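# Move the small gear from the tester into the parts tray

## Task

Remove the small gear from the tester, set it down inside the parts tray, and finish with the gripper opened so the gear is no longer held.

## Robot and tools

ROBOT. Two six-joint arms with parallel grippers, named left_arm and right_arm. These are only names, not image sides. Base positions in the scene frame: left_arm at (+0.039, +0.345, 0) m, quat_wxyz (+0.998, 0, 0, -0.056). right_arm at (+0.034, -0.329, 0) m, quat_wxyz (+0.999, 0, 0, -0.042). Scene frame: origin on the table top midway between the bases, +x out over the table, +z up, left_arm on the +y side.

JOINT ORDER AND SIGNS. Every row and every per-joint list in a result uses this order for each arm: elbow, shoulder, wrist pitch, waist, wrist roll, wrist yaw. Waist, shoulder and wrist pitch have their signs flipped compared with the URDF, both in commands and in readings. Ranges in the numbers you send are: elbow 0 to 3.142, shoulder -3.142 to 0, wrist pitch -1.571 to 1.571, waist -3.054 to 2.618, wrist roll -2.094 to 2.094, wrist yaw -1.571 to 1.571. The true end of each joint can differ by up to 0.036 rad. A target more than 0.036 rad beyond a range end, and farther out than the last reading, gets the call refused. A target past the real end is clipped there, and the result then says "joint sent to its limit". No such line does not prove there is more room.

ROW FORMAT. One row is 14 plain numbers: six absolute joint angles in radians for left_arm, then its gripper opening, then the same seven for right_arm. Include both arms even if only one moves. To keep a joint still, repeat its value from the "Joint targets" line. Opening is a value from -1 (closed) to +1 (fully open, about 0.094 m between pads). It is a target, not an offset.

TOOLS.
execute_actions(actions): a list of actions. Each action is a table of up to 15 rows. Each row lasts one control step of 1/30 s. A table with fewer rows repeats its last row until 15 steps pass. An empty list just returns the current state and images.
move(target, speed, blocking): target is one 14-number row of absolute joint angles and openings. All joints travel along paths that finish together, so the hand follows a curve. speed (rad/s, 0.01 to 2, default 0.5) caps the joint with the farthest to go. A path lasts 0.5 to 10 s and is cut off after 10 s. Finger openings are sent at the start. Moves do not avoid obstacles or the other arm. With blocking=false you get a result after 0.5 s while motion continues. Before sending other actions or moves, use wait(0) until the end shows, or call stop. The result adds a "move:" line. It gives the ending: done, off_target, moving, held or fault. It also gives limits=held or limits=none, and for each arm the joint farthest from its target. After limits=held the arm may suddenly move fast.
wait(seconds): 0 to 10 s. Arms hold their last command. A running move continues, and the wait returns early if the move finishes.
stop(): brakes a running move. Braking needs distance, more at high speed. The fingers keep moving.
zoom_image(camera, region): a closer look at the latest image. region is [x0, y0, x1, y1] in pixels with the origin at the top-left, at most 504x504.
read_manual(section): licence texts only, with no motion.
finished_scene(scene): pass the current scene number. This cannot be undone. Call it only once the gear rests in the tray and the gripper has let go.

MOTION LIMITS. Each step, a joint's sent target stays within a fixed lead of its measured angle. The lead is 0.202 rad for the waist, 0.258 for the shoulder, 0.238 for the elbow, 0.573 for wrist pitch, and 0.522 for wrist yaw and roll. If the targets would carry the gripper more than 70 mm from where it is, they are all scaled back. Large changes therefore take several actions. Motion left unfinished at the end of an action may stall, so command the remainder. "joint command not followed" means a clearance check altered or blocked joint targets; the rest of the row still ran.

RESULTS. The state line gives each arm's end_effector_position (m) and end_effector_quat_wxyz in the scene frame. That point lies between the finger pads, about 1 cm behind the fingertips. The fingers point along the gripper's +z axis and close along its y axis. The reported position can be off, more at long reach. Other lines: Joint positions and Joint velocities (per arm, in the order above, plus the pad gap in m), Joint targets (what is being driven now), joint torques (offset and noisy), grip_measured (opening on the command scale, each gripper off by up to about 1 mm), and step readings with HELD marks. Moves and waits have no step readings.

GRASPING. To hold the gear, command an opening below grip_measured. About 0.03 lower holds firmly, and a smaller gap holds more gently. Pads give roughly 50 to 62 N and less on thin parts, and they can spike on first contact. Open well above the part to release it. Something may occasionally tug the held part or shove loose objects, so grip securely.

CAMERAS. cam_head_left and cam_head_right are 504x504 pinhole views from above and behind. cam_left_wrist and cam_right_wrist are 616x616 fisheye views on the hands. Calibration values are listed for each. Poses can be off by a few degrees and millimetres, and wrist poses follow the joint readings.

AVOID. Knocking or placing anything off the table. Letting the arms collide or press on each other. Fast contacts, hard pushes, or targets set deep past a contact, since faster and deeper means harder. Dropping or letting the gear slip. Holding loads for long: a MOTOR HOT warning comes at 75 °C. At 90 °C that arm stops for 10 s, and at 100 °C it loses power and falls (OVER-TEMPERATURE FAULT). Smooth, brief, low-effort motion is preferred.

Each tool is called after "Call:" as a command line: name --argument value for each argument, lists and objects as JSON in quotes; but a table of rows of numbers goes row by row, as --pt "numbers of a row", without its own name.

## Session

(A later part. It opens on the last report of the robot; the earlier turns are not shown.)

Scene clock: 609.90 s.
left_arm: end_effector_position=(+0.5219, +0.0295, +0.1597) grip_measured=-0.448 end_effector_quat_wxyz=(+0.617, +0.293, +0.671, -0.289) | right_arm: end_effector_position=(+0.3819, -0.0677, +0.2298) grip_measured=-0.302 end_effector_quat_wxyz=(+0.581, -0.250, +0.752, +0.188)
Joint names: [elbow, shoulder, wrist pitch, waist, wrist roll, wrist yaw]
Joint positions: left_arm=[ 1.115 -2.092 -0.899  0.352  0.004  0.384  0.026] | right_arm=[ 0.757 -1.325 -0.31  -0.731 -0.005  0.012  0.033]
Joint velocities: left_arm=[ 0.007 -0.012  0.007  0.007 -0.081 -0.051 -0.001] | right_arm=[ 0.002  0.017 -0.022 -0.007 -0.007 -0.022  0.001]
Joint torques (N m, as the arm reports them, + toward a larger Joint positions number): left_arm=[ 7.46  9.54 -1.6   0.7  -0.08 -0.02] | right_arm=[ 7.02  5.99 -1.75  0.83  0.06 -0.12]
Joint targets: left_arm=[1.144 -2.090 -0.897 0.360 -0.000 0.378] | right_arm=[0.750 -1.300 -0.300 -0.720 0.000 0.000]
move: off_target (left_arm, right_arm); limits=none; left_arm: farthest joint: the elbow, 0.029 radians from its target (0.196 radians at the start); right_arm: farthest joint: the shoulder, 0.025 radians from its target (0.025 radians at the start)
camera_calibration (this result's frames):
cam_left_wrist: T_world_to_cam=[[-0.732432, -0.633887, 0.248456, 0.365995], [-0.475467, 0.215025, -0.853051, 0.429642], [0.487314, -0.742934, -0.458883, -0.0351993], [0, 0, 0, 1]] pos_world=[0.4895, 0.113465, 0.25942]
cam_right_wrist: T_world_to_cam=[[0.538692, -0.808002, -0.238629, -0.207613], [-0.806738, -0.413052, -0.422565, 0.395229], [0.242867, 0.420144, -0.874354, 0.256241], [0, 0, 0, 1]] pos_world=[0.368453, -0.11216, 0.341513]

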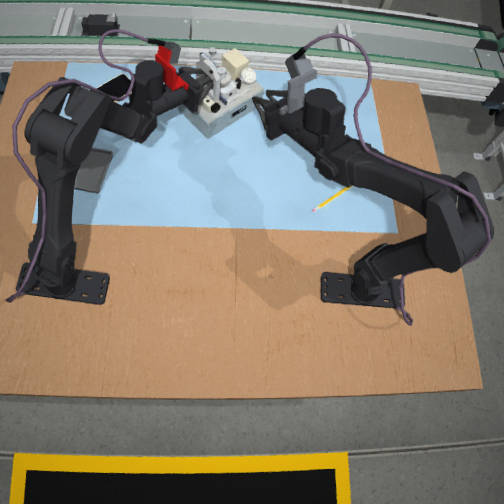

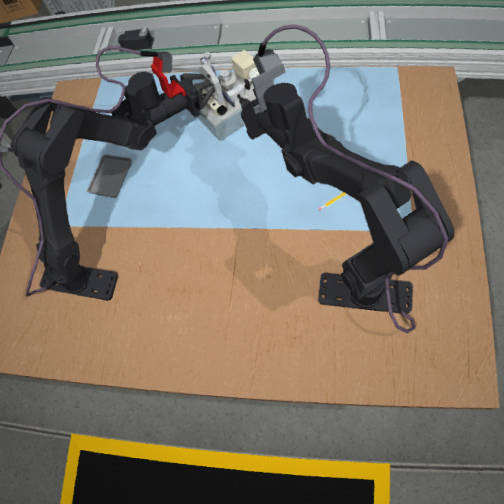

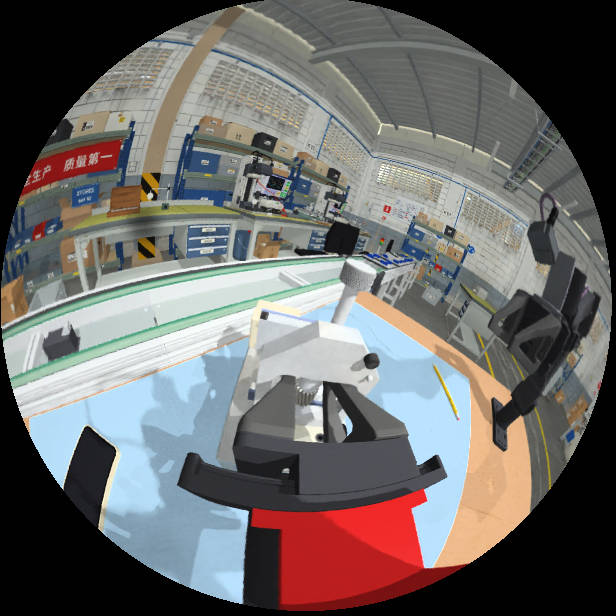

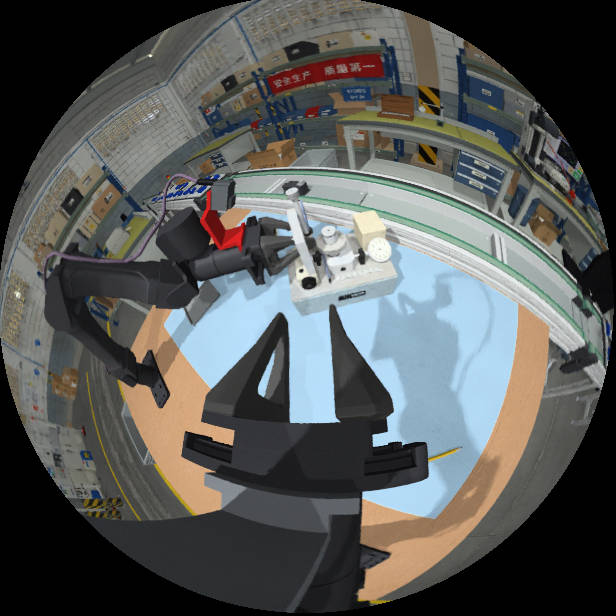

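Call:
move --target '[1.144,-2.09,-0.897,0.36,0,0.36,-0.66,1.75,-1.6,0.6,-0.745,0,0,-0.35]' --speed 0.6

Call:
move --target '[1.144,-2.09,-0.897,0.36,0,0.36,-0.66,2.134,-2.04,0.77,-0.755,0,0,-0.35]' --speed 0.4

Call:
zoom_image --camera "cam_right_wrist" --region '[210,180,410,380]'

Scene clock: 622.97 s.
left_arm: end_effector_position=(+0.5216, +0.0291, +0.1597) grip_measured=-0.652 end_effector_quat_wxyz=(+0.617, +0.293, +0.671, -0.289) | right_arm: end_effector_position=(+0.4202, -0.0388, +0.3666) grip_measured=-0.348 end_effector_quat_wxyz=(+0.505, -0.268, +0.804, +0.162)
Joint names: [elbow, shoulder, wrist pitch, waist, wrist roll, wrist yaw]
Joint positions: left_arm=[ 1.115 -2.092 -0.899  0.353  0.004  0.383  0.016] | right_arm=[ 1.726 -1.589  0.589 -0.731 -0.005  0.012  0.031]
Joint velocities: left_arm=[-0.007 -0.007  0.081  0.017 -0.037 -0.022 -0.001] | right_arm=[-0.007 -0.002 -0.081  0.007 -0.037 -0.022 -0.   ]
Joint torques (N m, as the arm reports them, + toward a larger Joint positions number): left_arm=[ 7.48  9.54 -1.6   0.64 -0.08 -0.14] | right_arm=[ 9.64  5.19 -1.68 -1.14  0.06 -0.13]
Joint targets: left_arm=[1.144 -2.090 -0.897 0.360 0.000 0.360] | right_arm=[1.750 -1.600 0.600 -0.745 -0.000 -0.000]
move: off_target (left_arm, right_arm); limits=none; left_arm: farthest joint: the elbow, 0.029 radians from its target (0.029 radians at the start); right_arm: farthest joint: the elbow, 0.024 radians from its target (0.993 radians at the start)
camera_calibration (this result's frames):
cam_left_wrist: T_world_to_cam=[[-0.732444, -0.633904, 0.248376, 0.365598], [-0.475432, 0.215094, -0.853053, 0.429608], [0.487329, -0.7429, -0.458923, -0.0354135], [0, 0, 0, 1]] pos_world=[0.489288, 0.113039, 0.25942]
cam_right_wrist: T_world_to_cam=[[0.502704, -0.835136, -0.223241, -0.163859], [-0.858519, -0.452094, -0.241985, 0.449891], [0.101164, 0.313303, -0.944249, 0.435348], [0, 0, 0, 1]] pos_world=[0.42457, -0.0698481, 0.483364]

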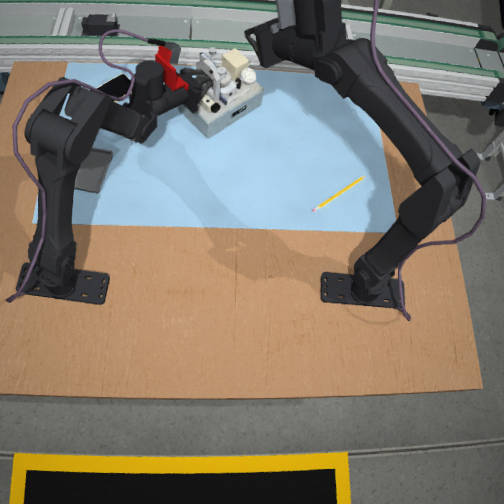

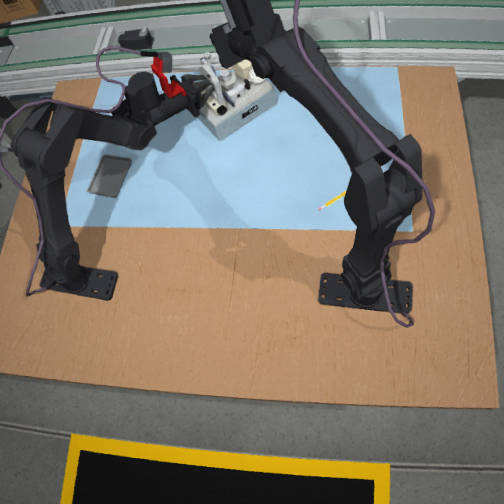

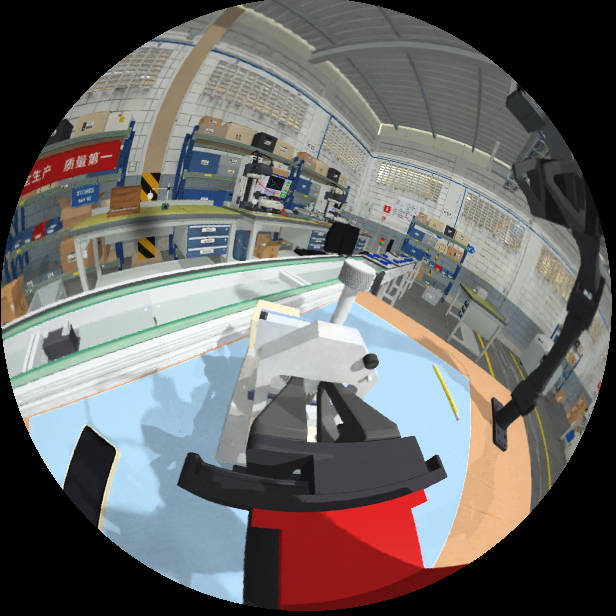

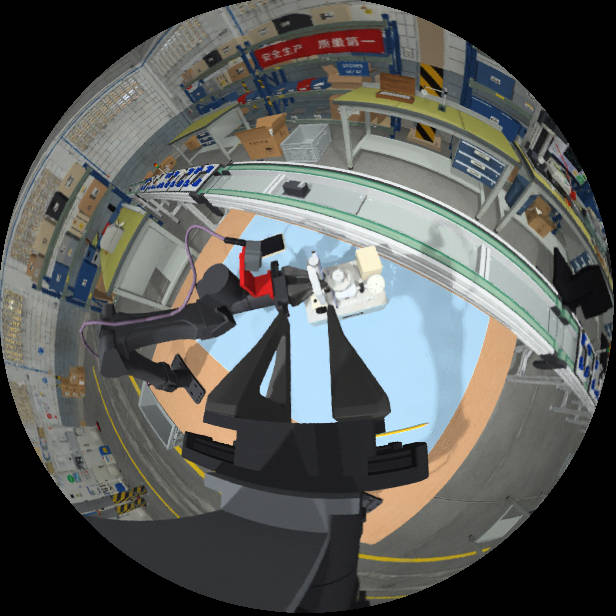

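Scene clock: 624.77 s.
left_arm: end_effector_position=(+0.5216, +0.0291, +0.1597) grip_measured=-0.652 end_effector_quat_wxyz=(+0.617, +0.293, +0.671, -0.289) | right_arm: end_effector_position=(+0.4865, +0.0210, +0.2669) grip_measured=-0.348 end_effector_quat_wxyz=(+0.400, -0.294, +0.858, +0.130)
Joint names: [elbow, shoulder, wrist pitch, waist, wrist roll, wrist yaw]
Joint positions: left_arm=[ 1.115 -2.092 -0.899  0.353  0.004  0.383  0.016] | right_arm=[ 2.107 -2.048  0.761 -0.745 -0.005  0.012  0.031]
Joint velocities: left_arm=[ 0.002 -0.002  0.051  0.017 -0.007  0.022 -0.001] | right_arm=[-0.007  0.002  0.037  0.022  0.022 -0.007  0.001]
Joint torques (N m, as the arm reports them, + toward a larger Joint positions number): left_arm=[ 7.51  9.61 -1.58  0.62 -0.08 -0.15] | right_arm=[ 9.89 10.57 -1.53 -0.83  0.07 -0.09]
Joint targets: left_arm=[1.144 -2.090 -0.897 0.360 -0.000 0.360] | right_arm=[2.134 -2.040 0.770 -0.755 0.000 0.000]
move: off_target (left_arm, right_arm); limits=none; left_arm: farthest joint: the elbow, 0.029 radians from its target (0.029 radians at the start); right_arm: farthest joint: the elbow, 0.027 radians from its target (0.408 radians at the start)
camera_calibration (this result's frames):
cam_left_wrist: T_world_to_cam=[[-0.732444, -0.633904, 0.248376, 0.365598], [-0.475432, 0.215094, -0.853053, 0.429608], [0.487329, -0.7429, -0.458923, -0.0354135], [0, 0, 0, 1]] pos_world=[0.489288, 0.113039, 0.25942]
cam_right_wrist: T_world_to_cam=[[0.473112, -0.85997, -0.191356, -0.16306], [-0.876011, -0.482289, 0.00158575, 0.45395], [-0.0936527, 0.16688, -0.981519, 0.423565], [0, 0, 0, 1]] pos_world=[0.514478, 0.00802386, 0.383814]

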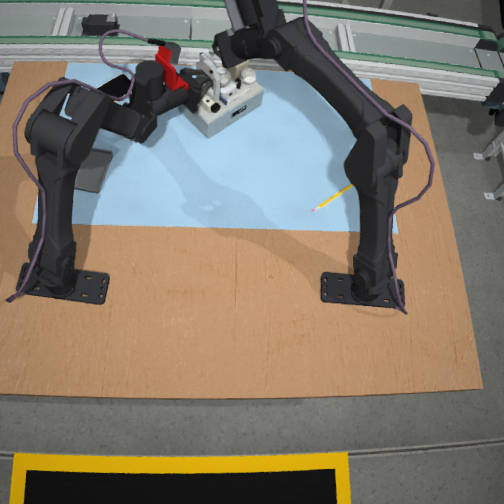

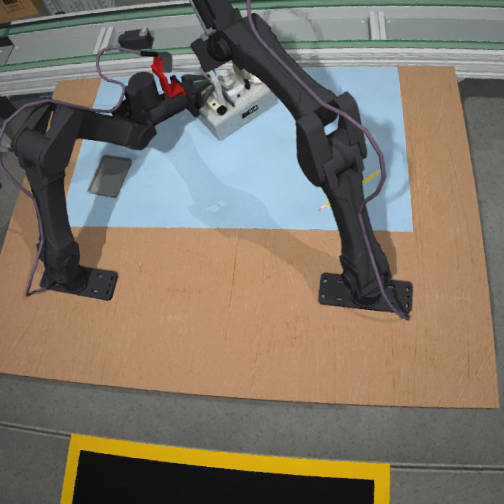

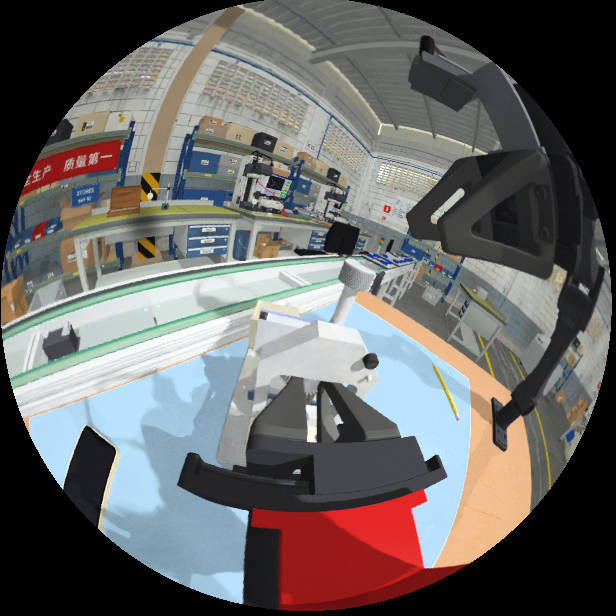

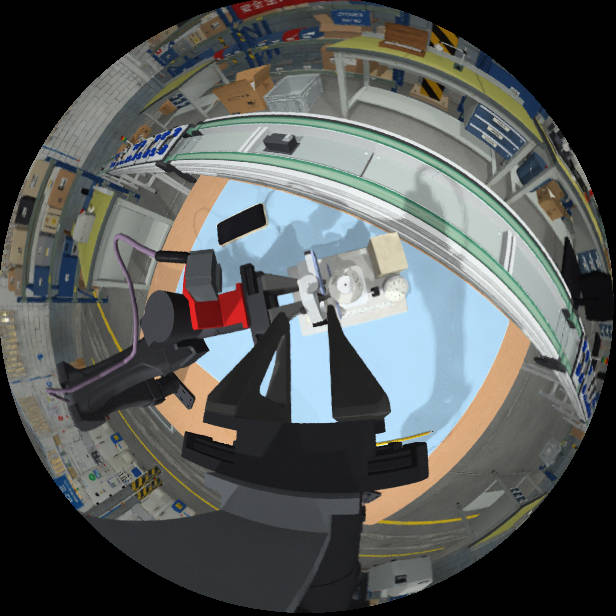

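Region (210, 180, 410, 380) of cam_right_wrist's 616x616 image, scaled by 2.520, with more detail than that image has.

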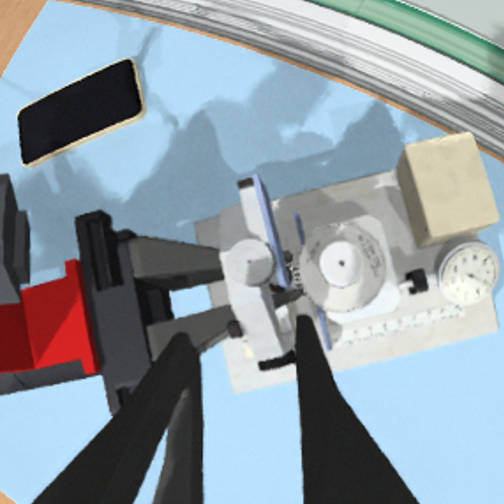

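Left has a contact at 16 mm. Tighten, and bring right to the knob.

Call:
move --target '[1.144,-2.09,-0.897,0.36,0,0.37,-0.69,2.176,-2.165,0.685,-0.755,0,0,-0.35]' --speed 0.1

Call:
zoom_image --camera "cam_right_wrist" --region '[230,220,390,380]'

Call:
zoom_image --camera "cam_left_wrist" --region '[240,200,440,400]'

Scene clock: 631.50 s.
left_arm: end_effector_position=(+0.5215, +0.0290, +0.1597) grip_measured=-0.673 end_effector_quat_wxyz=(+0.617, +0.294, +0.671, -0.289) | right_arm: end_effector_position=(+0.5086, +0.0381, +0.2262) grip_measured=-0.348 end_effector_quat_wxyz=(+0.389, -0.296, +0.864, +0.126)
Joint names: [elbow, shoulder, wrist pitch, waist, wrist roll, wrist yaw]
Joint positions: left_arm=[ 1.115 -2.092 -0.899  0.353  0.004  0.384  0.015] | right_arm=[ 2.147 -2.168  0.708 -0.745 -0.005  0.012  0.031]
Joint velocities: left_arm=[-0.002  0.012  0.022  0.017 -0.022  0.022  0.001] | right_arm=[-0.002  0.007 -0.007  0.002  0.007  0.007  0.001]
Joint torques (N m, as the arm reports them, + toward a larger Joint positions number): left_arm=[ 7.48  9.56 -1.6   0.65 -0.07 -0.07] | right_arm=[10.15 11.01 -1.82 -0.89  0.03 -0.12]
Joint targets: left_arm=[1.144 -2.090 -0.897 0.360 0.000 0.370] | right_arm=[2.176 -2.165 0.685 -0.755 -0.000 -0.000]
move: off_target (left_arm, right_arm); limits=none; left_arm: farthest joint: the elbow, 0.029 radians from its target (0.029 radians at the start); right_arm: farthest joint: the elbow, 0.029 radians from its target (0.069 radians at the start)
camera_calibration (this result's frames):
cam_left_wrist: T_world_to_cam=[[-0.733157, -0.633048, 0.248456, 0.365733], [-0.475221, 0.215569, -0.853051, 0.429445], [0.486463, -0.743492, -0.458883, -0.0349738], [0, 0, 0, 1]] pos_world=[0.489234, 0.112949, 0.25942]
cam_right_wrist: T_world_to_cam=[[0.469061, -0.863112, -0.187135, -0.165346], [-0.87569, -0.482041, 0.0283356, 0.475332], [-0.114663, 0.150581, -0.981926, 0.394245], [0, 0, 0, 1]] pos_world=[0.539007, 0.0270519, 0.342709]

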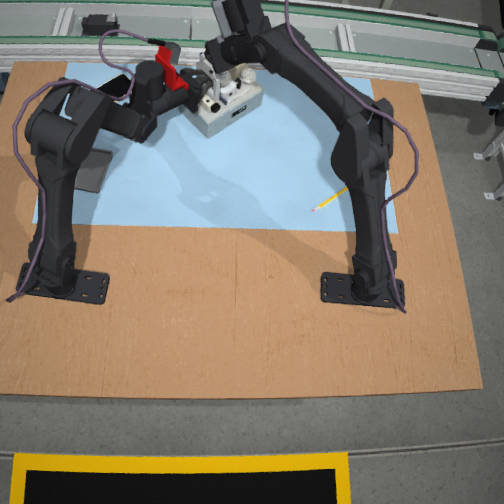

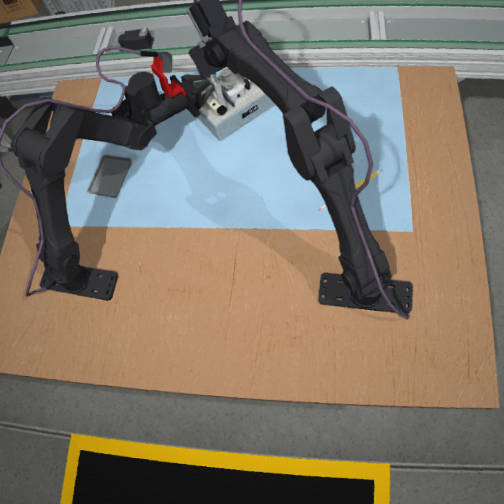

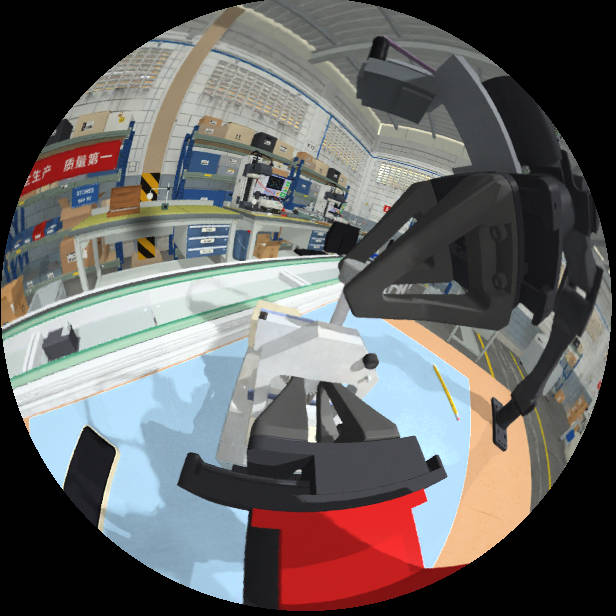

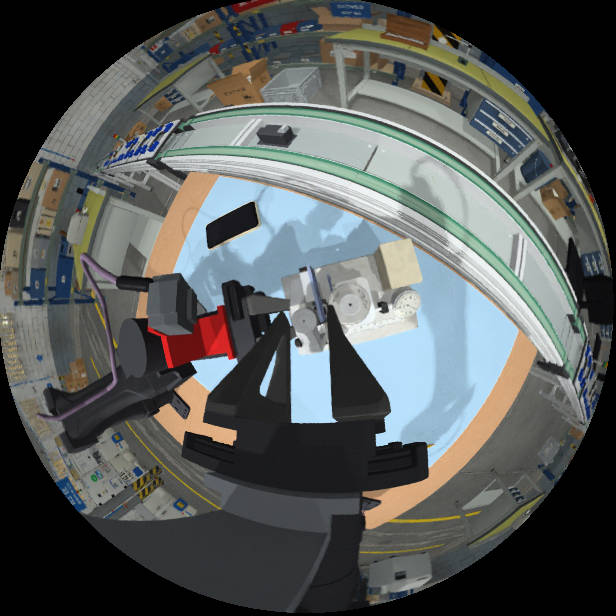

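Region (230, 220, 390, 380) of cam_right_wrist's 616x616 image, scaled by 3.150, with more detail than that image has.

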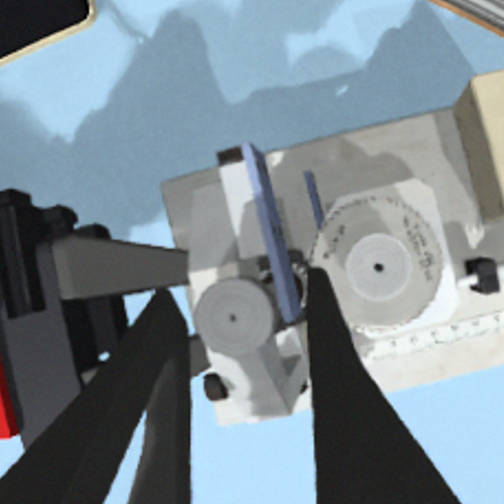

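Region (240, 200, 440, 400) of cam_left_wrist's 616x616 image, scaled by 2.520, with more detail than that image has.

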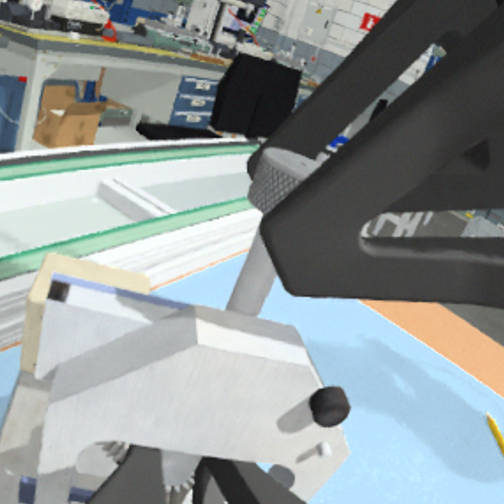

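Call:
move --target '[1.144,-2.09,-0.897,0.36,0,0.37,-0.715,2.186,-2.172,0.66,-0.762,0,0,-0.5]' --speed 0.05

Call:
move --target '[1.144,-2.09,-0.897,0.36,0,0.37,-0.715,2.186,-2.172,0.66,-0.762,0,0,-0.735]'

Call:
zoom_image --camera "cam_left_wrist" --region '[240,200,440,400]'

Scene clock: 639.47 s.
left_arm: end_effector_position=(+0.5215, +0.0290, +0.1597) grip_measured=-0.677 end_effector_quat_wxyz=(+0.617, +0.294, +0.671, -0.289) | right_arm: end_effector_position=(+0.5103, +0.0444, +0.2339) grip_measured=-0.498 end_effector_quat_wxyz=(+0.402, -0.296, +0.856, +0.132)
Joint names: [elbow, shoulder, wrist pitch, waist, wrist roll, wrist yaw]
Joint positions: left_arm=[ 1.115 -2.092 -0.899  0.353  0.004  0.384  0.015] | right_arm=[ 2.158 -2.17   0.685 -0.751 -0.005  0.012  0.024]
Joint velocities: left_arm=[ 0.007 -0.007  0.007  0.002 -0.007  0.051 -0.001] | right_arm=[-0.012 -0.017  0.051  0.012  0.037 -0.022  0.001]
Joint torques (N m, as the arm reports them, + toward a larger Joint positions number): left_arm=[ 7.51  9.57 -1.59  0.63 -0.07 -0.07] | right_arm=[10.15 11.02 -1.77 -0.75  0.05 -0.1 ]
Joint targets: left_arm=[1.144 -2.090 -0.897 0.360 -0.000 0.370] | right_arm=[2.186 -2.172 0.660 -0.762 -0.000 -0.000]
move: off_target (left_arm, right_arm); limits=none; left_arm: farthest joint: the elbow, 0.029 radians from its target (0.029 radians at the start); right_arm: farthest joint: the elbow, 0.028 radians from its target (0.039 radians at the start)
camera_calibration (this result's frames):
cam_left_wrist: T_world_to_cam=[[-0.732919, -0.633334, 0.24843, 0.365688], [-0.475291, 0.215411, -0.853051, 0.429499], [0.486752, -0.743294, -0.458897, -0.0351204], [0, 0, 0, 1]] pos_world=[0.489252, 0.112979, 0.25942]
cam_right_wrist: T_world_to_cam=[[0.479368, -0.856341, -0.192056, -0.163678], [-0.872862, -0.487958, -0.002936, 0.485812], [-0.0912009, 0.169046, -0.98138, 0.388143], [0, 0, 0, 1]] pos_world=[0.537908, 0.0312782, 0.350906]

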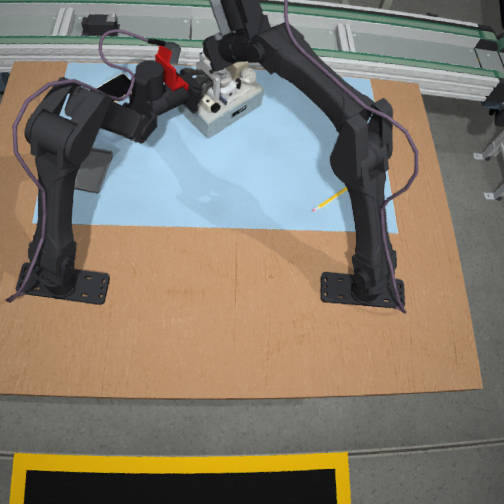

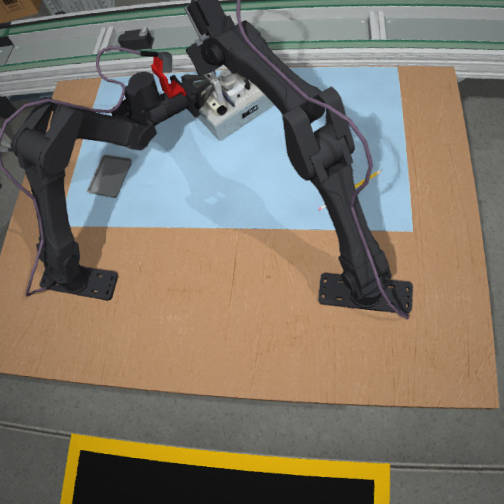

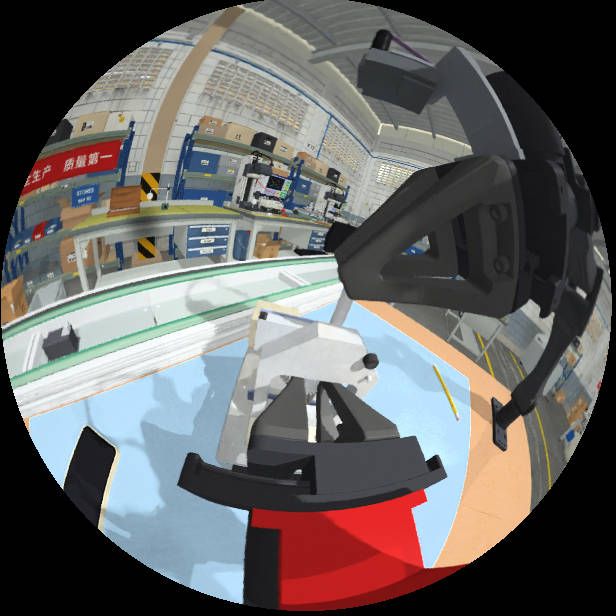

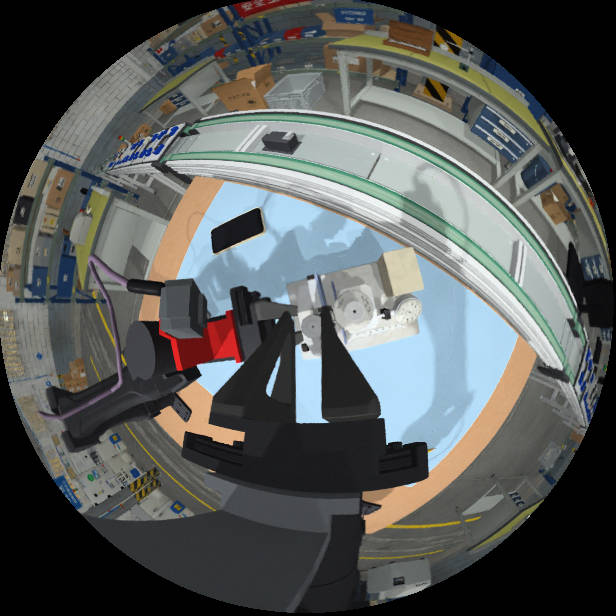

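Scene clock: 640.17 s.
left_arm: end_effector_position=(+0.5215, +0.0290, +0.1597) grip_measured=-0.677 end_effector_quat_wxyz=(+0.617, +0.294, +0.671, -0.289) | right_arm: end_effector_position=(+0.5125, +0.0417, +0.2340) grip_measured=-0.707 end_effector_quat_wxyz=(+0.404, -0.293, +0.857, +0.127)
Joint names: [elbow, shoulder, wrist pitch, waist, wrist roll, wrist yaw]
Joint positions: left_arm=[ 1.115 -2.092 -0.899  0.353  0.004  0.384  0.015] | right_arm=[ 2.158 -2.17   0.685 -0.748 -0.005  0.022  0.014]
Joint velocities: left_arm=[ 0.012  0.002 -0.037  0.002 -0.037 -0.037  0.   ] | right_arm=[-0.002  0.012  0.007  0.007 -0.037  0.007 -0.001]
Joint torques (N m, as the arm reports them, + toward a larger Joint positions number): left_arm=[ 7.51  9.59 -1.59  0.63 -0.08 -0.07] | right_arm=[10.14 10.91 -1.84 -1.12  0.05 -0.23]
Joint targets: left_arm=[1.144 -2.090 -0.897 0.360 0.000 0.370] | right_arm=[2.186 -2.172 0.660 -0.762 0.000 -0.000]
move: off_target (left_arm, right_arm); limits=none; left_arm: farthest joint: the elbow, 0.029 radians from its target (0.029 radians at the start); right_arm: farthest joint: the elbow, 0.028 radians from its target (0.028 radians at the start)
camera_calibration (this result's frames):
cam_left_wrist: T_world_to_cam=[[-0.733157, -0.633048, 0.248456, 0.365733], [-0.475221, 0.215569, -0.853051, 0.429445], [0.486463, -0.743492, -0.458883, -0.0349738], [0, 0, 0, 1]] pos_world=[0.489234, 0.112949, 0.25942]
cam_right_wrist: T_world_to_cam=[[0.470872, -0.862373, -0.185989, -0.163816], [-0.878071, -0.47851, -0.00432962, 0.488978], [-0.0852637, 0.16535, -0.982542, 0.38627], [0, 0, 0, 1]] pos_world=[0.539429, 0.0288406, 0.351176]

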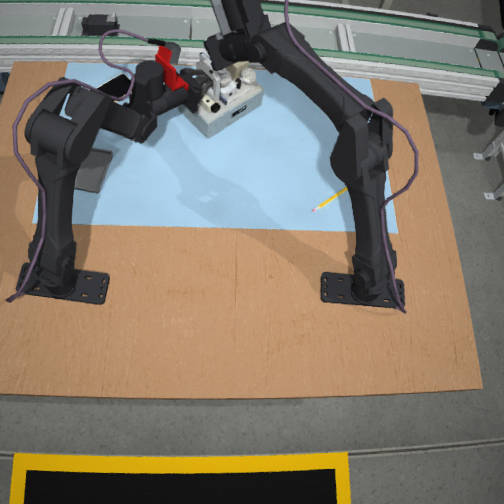

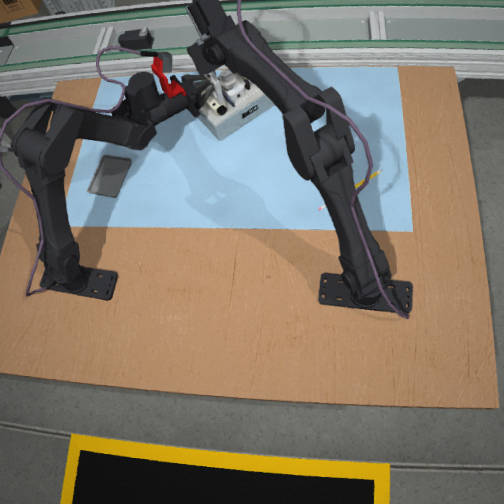

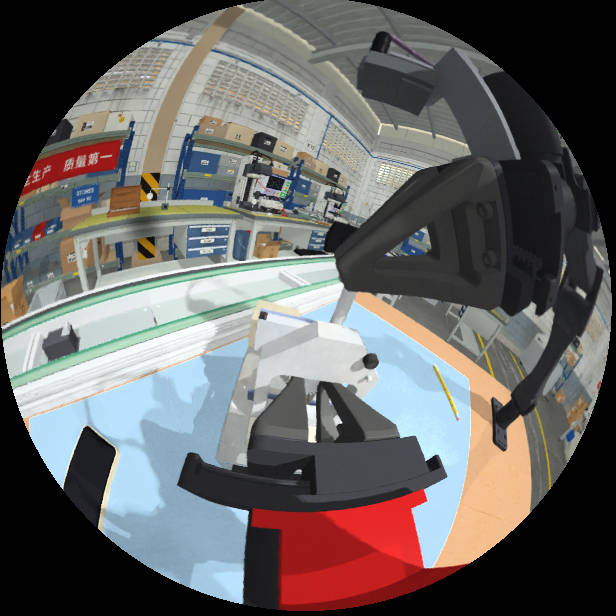

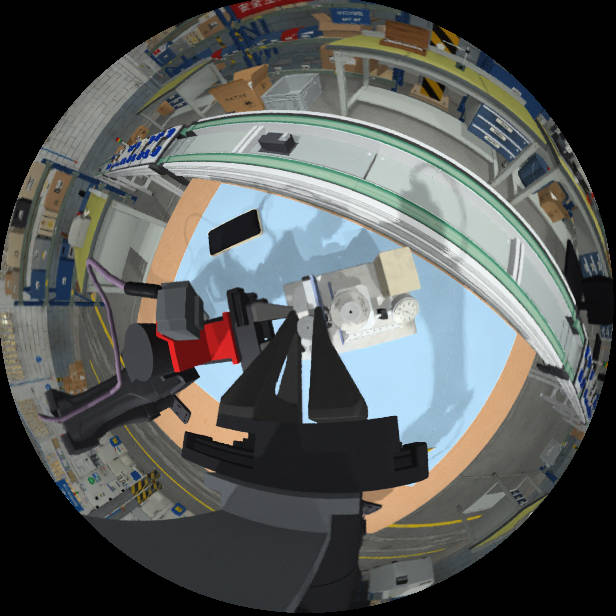

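Region (240, 200, 440, 400) of cam_left_wrist's 616x616 image, scaled by 2.520, with more detail than that image has.

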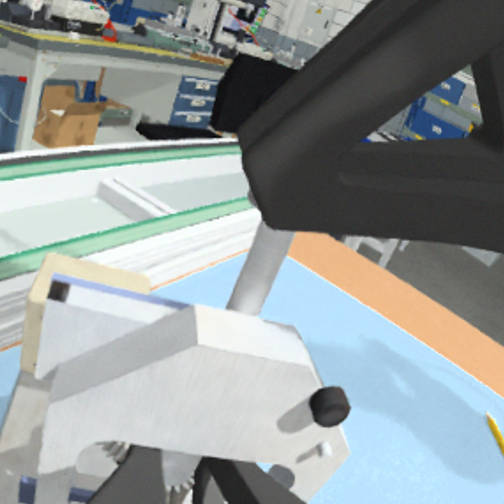

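Gripped. Pull up.

Call:
move --target '[1.144,-2.09,-0.897,0.36,0,0.37,-0.715,2.21,-2.065,0.63,-0.75,0,0.02,-0.745]' --speed 0.05

Call:
zoom_image --camera "cam_left_wrist" --region '[240,200,440,400]'

Scene clock: 648.63 s.
left_arm: end_effector_position=(+0.5215, +0.0290, +0.1597) grip_measured=-0.677 end_effector_quat_wxyz=(+0.617, +0.294, +0.671, -0.289) | right_arm: end_effector_position=(+0.5123, +0.0416, +0.2368) grip_measured=-0.707 end_effector_quat_wxyz=(+0.406, -0.292, +0.856, +0.128)
Joint names: [elbow, shoulder, wrist pitch, waist, wrist roll, wrist yaw]
Joint positions: left_arm=[ 1.115 -2.092 -0.899  0.353  0.004  0.384  0.015] | right_arm=[ 2.158 -2.166  0.683 -0.748 -0.005  0.023  0.014]
Joint velocities: left_arm=[-0.012 -0.017  0.066  0.007 -0.022 -0.022 -0.   ] | right_arm=[-0.002 -0.007  0.081  0.017 -0.066  0.051 -0.001]
Joint torques (N m, as the arm reports them, + toward a larger Joint positions number): left_arm=[ 7.45  9.57 -1.6   0.64 -0.06 -0.07] | right_arm=[11.64 17.85 -2.05 -0.17  0.04 -0.01]
Joint targets: left_arm=[1.144 -2.090 -0.897 0.360 0.000 0.370] | right_arm=[2.203 -2.078 0.637 -0.750 -0.001 0.021]
move: off_target (left_arm, right_arm); limits=none; left_arm: farthest joint: the elbow, 0.029 radians from its target (0.029 radians at the start); right_arm: farthest joint: the shoulder, 0.101 radians from its target (0.105 radians at the start)
camera_calibration (this result's frames):
cam_left_wrist: T_world_to_cam=[[-0.733157, -0.633048, 0.248456, 0.365733], [-0.475221, 0.215569, -0.853051, 0.429445], [0.486463, -0.743492, -0.458883, -0.0349738], [0, 0, 0, 1]] pos_world=[0.489234, 0.112949, 0.25942]
cam_right_wrist: T_world_to_cam=[[0.471544, -0.861847, -0.186727, -0.163578], [-0.878175, -0.478226, -0.0103904, 0.490294], [-0.0803431, 0.168879, -0.982357, 0.386348], [0, 0, 0, 1]] pos_world=[0.538738, 0.0282459, 0.354082]

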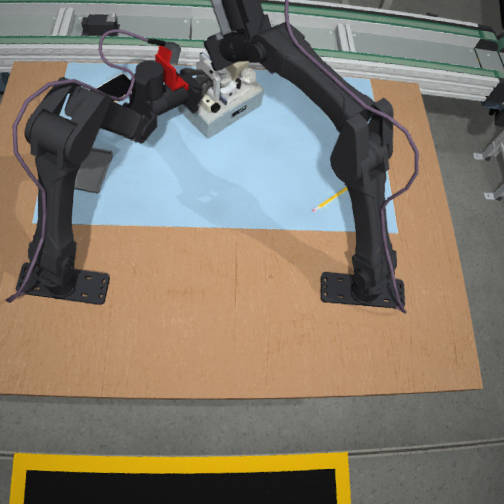

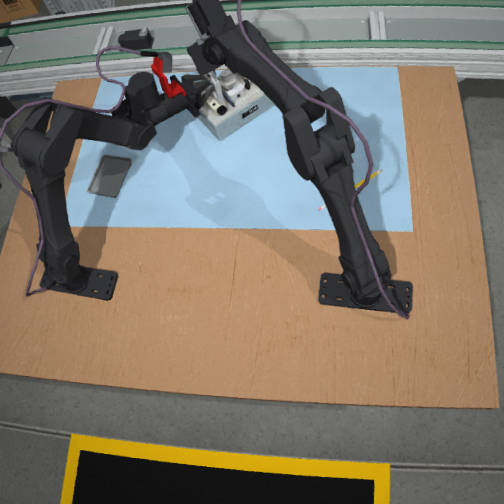

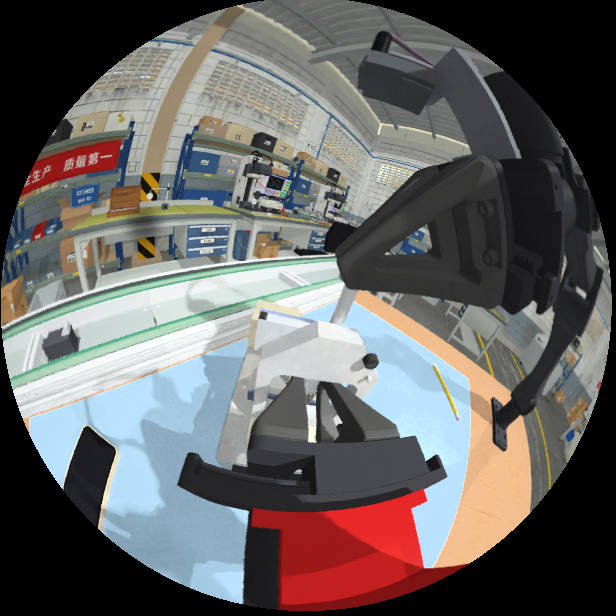

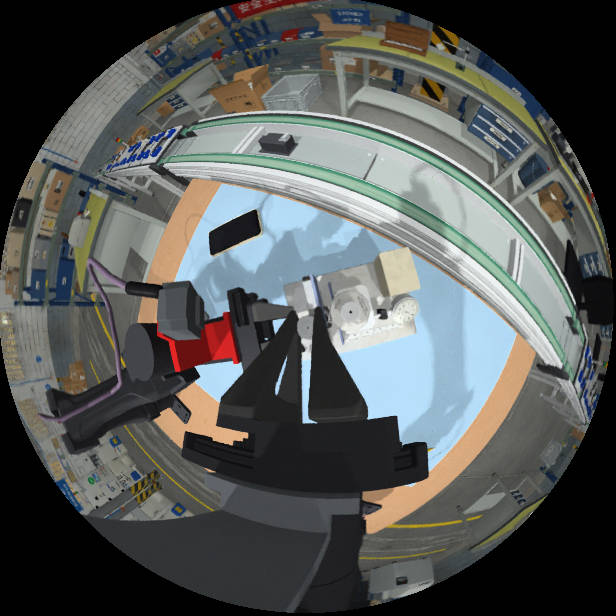

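Region (240, 200, 440, 400) of cam_left_wrist's 616x616 image, scaled by 2.520, with more detail than that image has.

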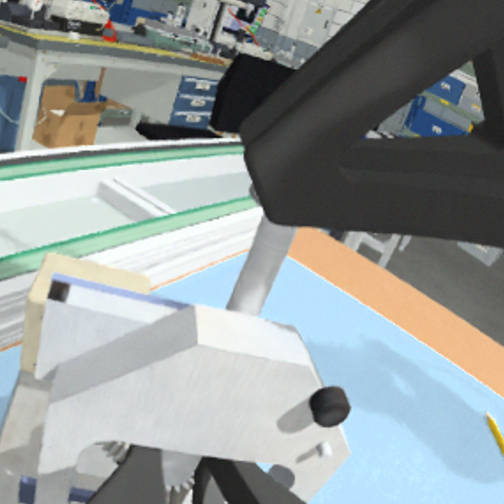

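Call:
move --target '[1.144,-2.07,-0.91,0.36,0,0.37,-0.715,2.175,-2.03,0.67,-0.75,0,0.02,-0.745]' --speed 0.03

Scene clock: 659.30 s.
left_arm: end_effector_position=(+0.5214, +0.0289, +0.1597) grip_measured=-0.677 end_effector_quat_wxyz=(+0.617, +0.294, +0.671, -0.289) | right_arm: end_effector_position=(+0.5117, +0.0411, +0.2496) grip_measured=-0.707 end_effector_quat_wxyz=(+0.418, -0.290, +0.850, +0.132)
Joint names: [elbow, shoulder, wrist pitch, waist, wrist roll, wrist yaw]
Joint positions: left_arm=[ 1.115 -2.092 -0.899  0.353  0.004  0.384  0.015] | right_arm=[ 2.157 -2.147  0.673 -0.748 -0.005  0.023  0.014]
Joint velocities: left_arm=[ 0.002  0.007 -0.007  0.002 -0.081  0.037 -0.001] | right_arm=[-0.012  0.002 -0.007  0.007 -0.051 -0.037 -0.   ]
Joint torques (N m, as the arm reports them, + toward a larger Joint positions number): left_arm=[ 7.49 11.19 -1.72  0.61 -0.07 -0.08] | right_arm=[ 9.04 19.67 -1.66 -0.16  0.03  0.  ]
Joint targets: left_arm=[1.144 -2.070 -0.910 0.360 0.000 0.370] | right_arm=[2.175 -2.032 0.670 -0.750 -0.000 0.020]
move: off_target (left_arm, right_arm); limits=none; left_arm: farthest joint: the elbow, 0.029 radians from its target (0.029 radians at the start); right_arm: farthest joint: the shoulder, 0.117 radians from its target (0.136 radians at the start)
camera_calibration (this result's frames):
cam_left_wrist: T_world_to_cam=[[-0.733394, -0.632763, 0.248483, 0.365778], [-0.47515, 0.215727, -0.85305, 0.42939], [0.486174, -0.743689, -0.45887, -0.0348272], [0, 0, 0, 1]] pos_world=[0.489217, 0.112919, 0.25942]
cam_right_wrist: T_world_to_cam=[[0.475803, -0.858516, -0.19121, -0.162518], [-0.877623, -0.477795, -0.0386032, 0.496339], [-0.0582178, 0.186178, -0.98079, 0.386544], [0, 0, 0, 1]] pos_world=[0.535429, 0.0256583, 0.367204]

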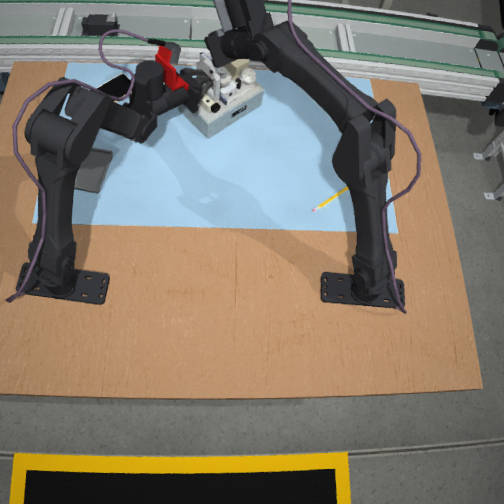

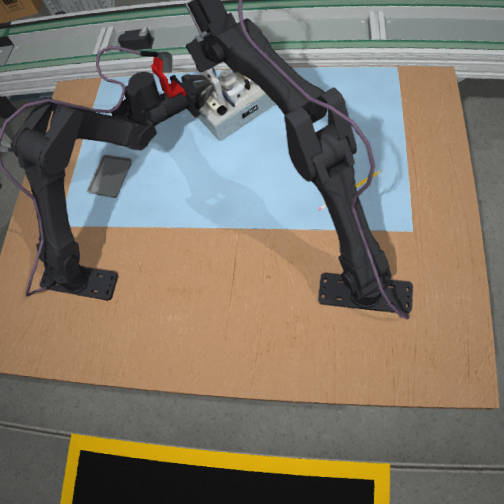

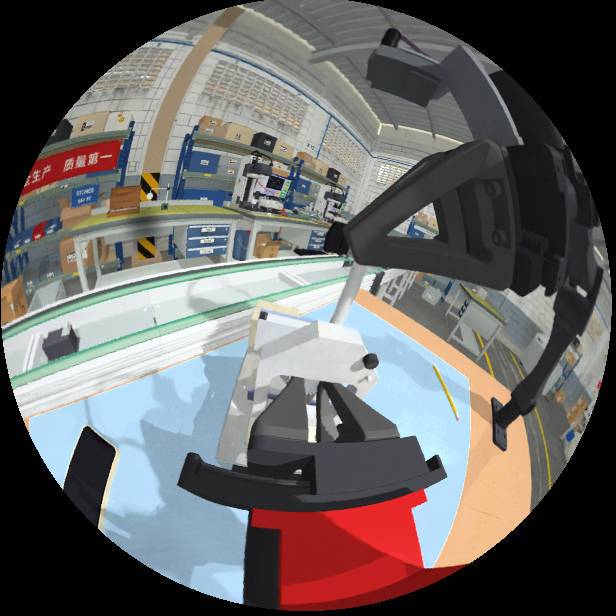

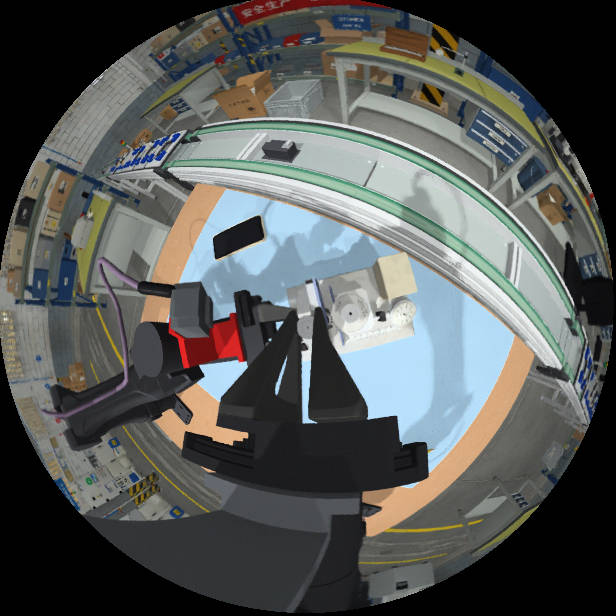

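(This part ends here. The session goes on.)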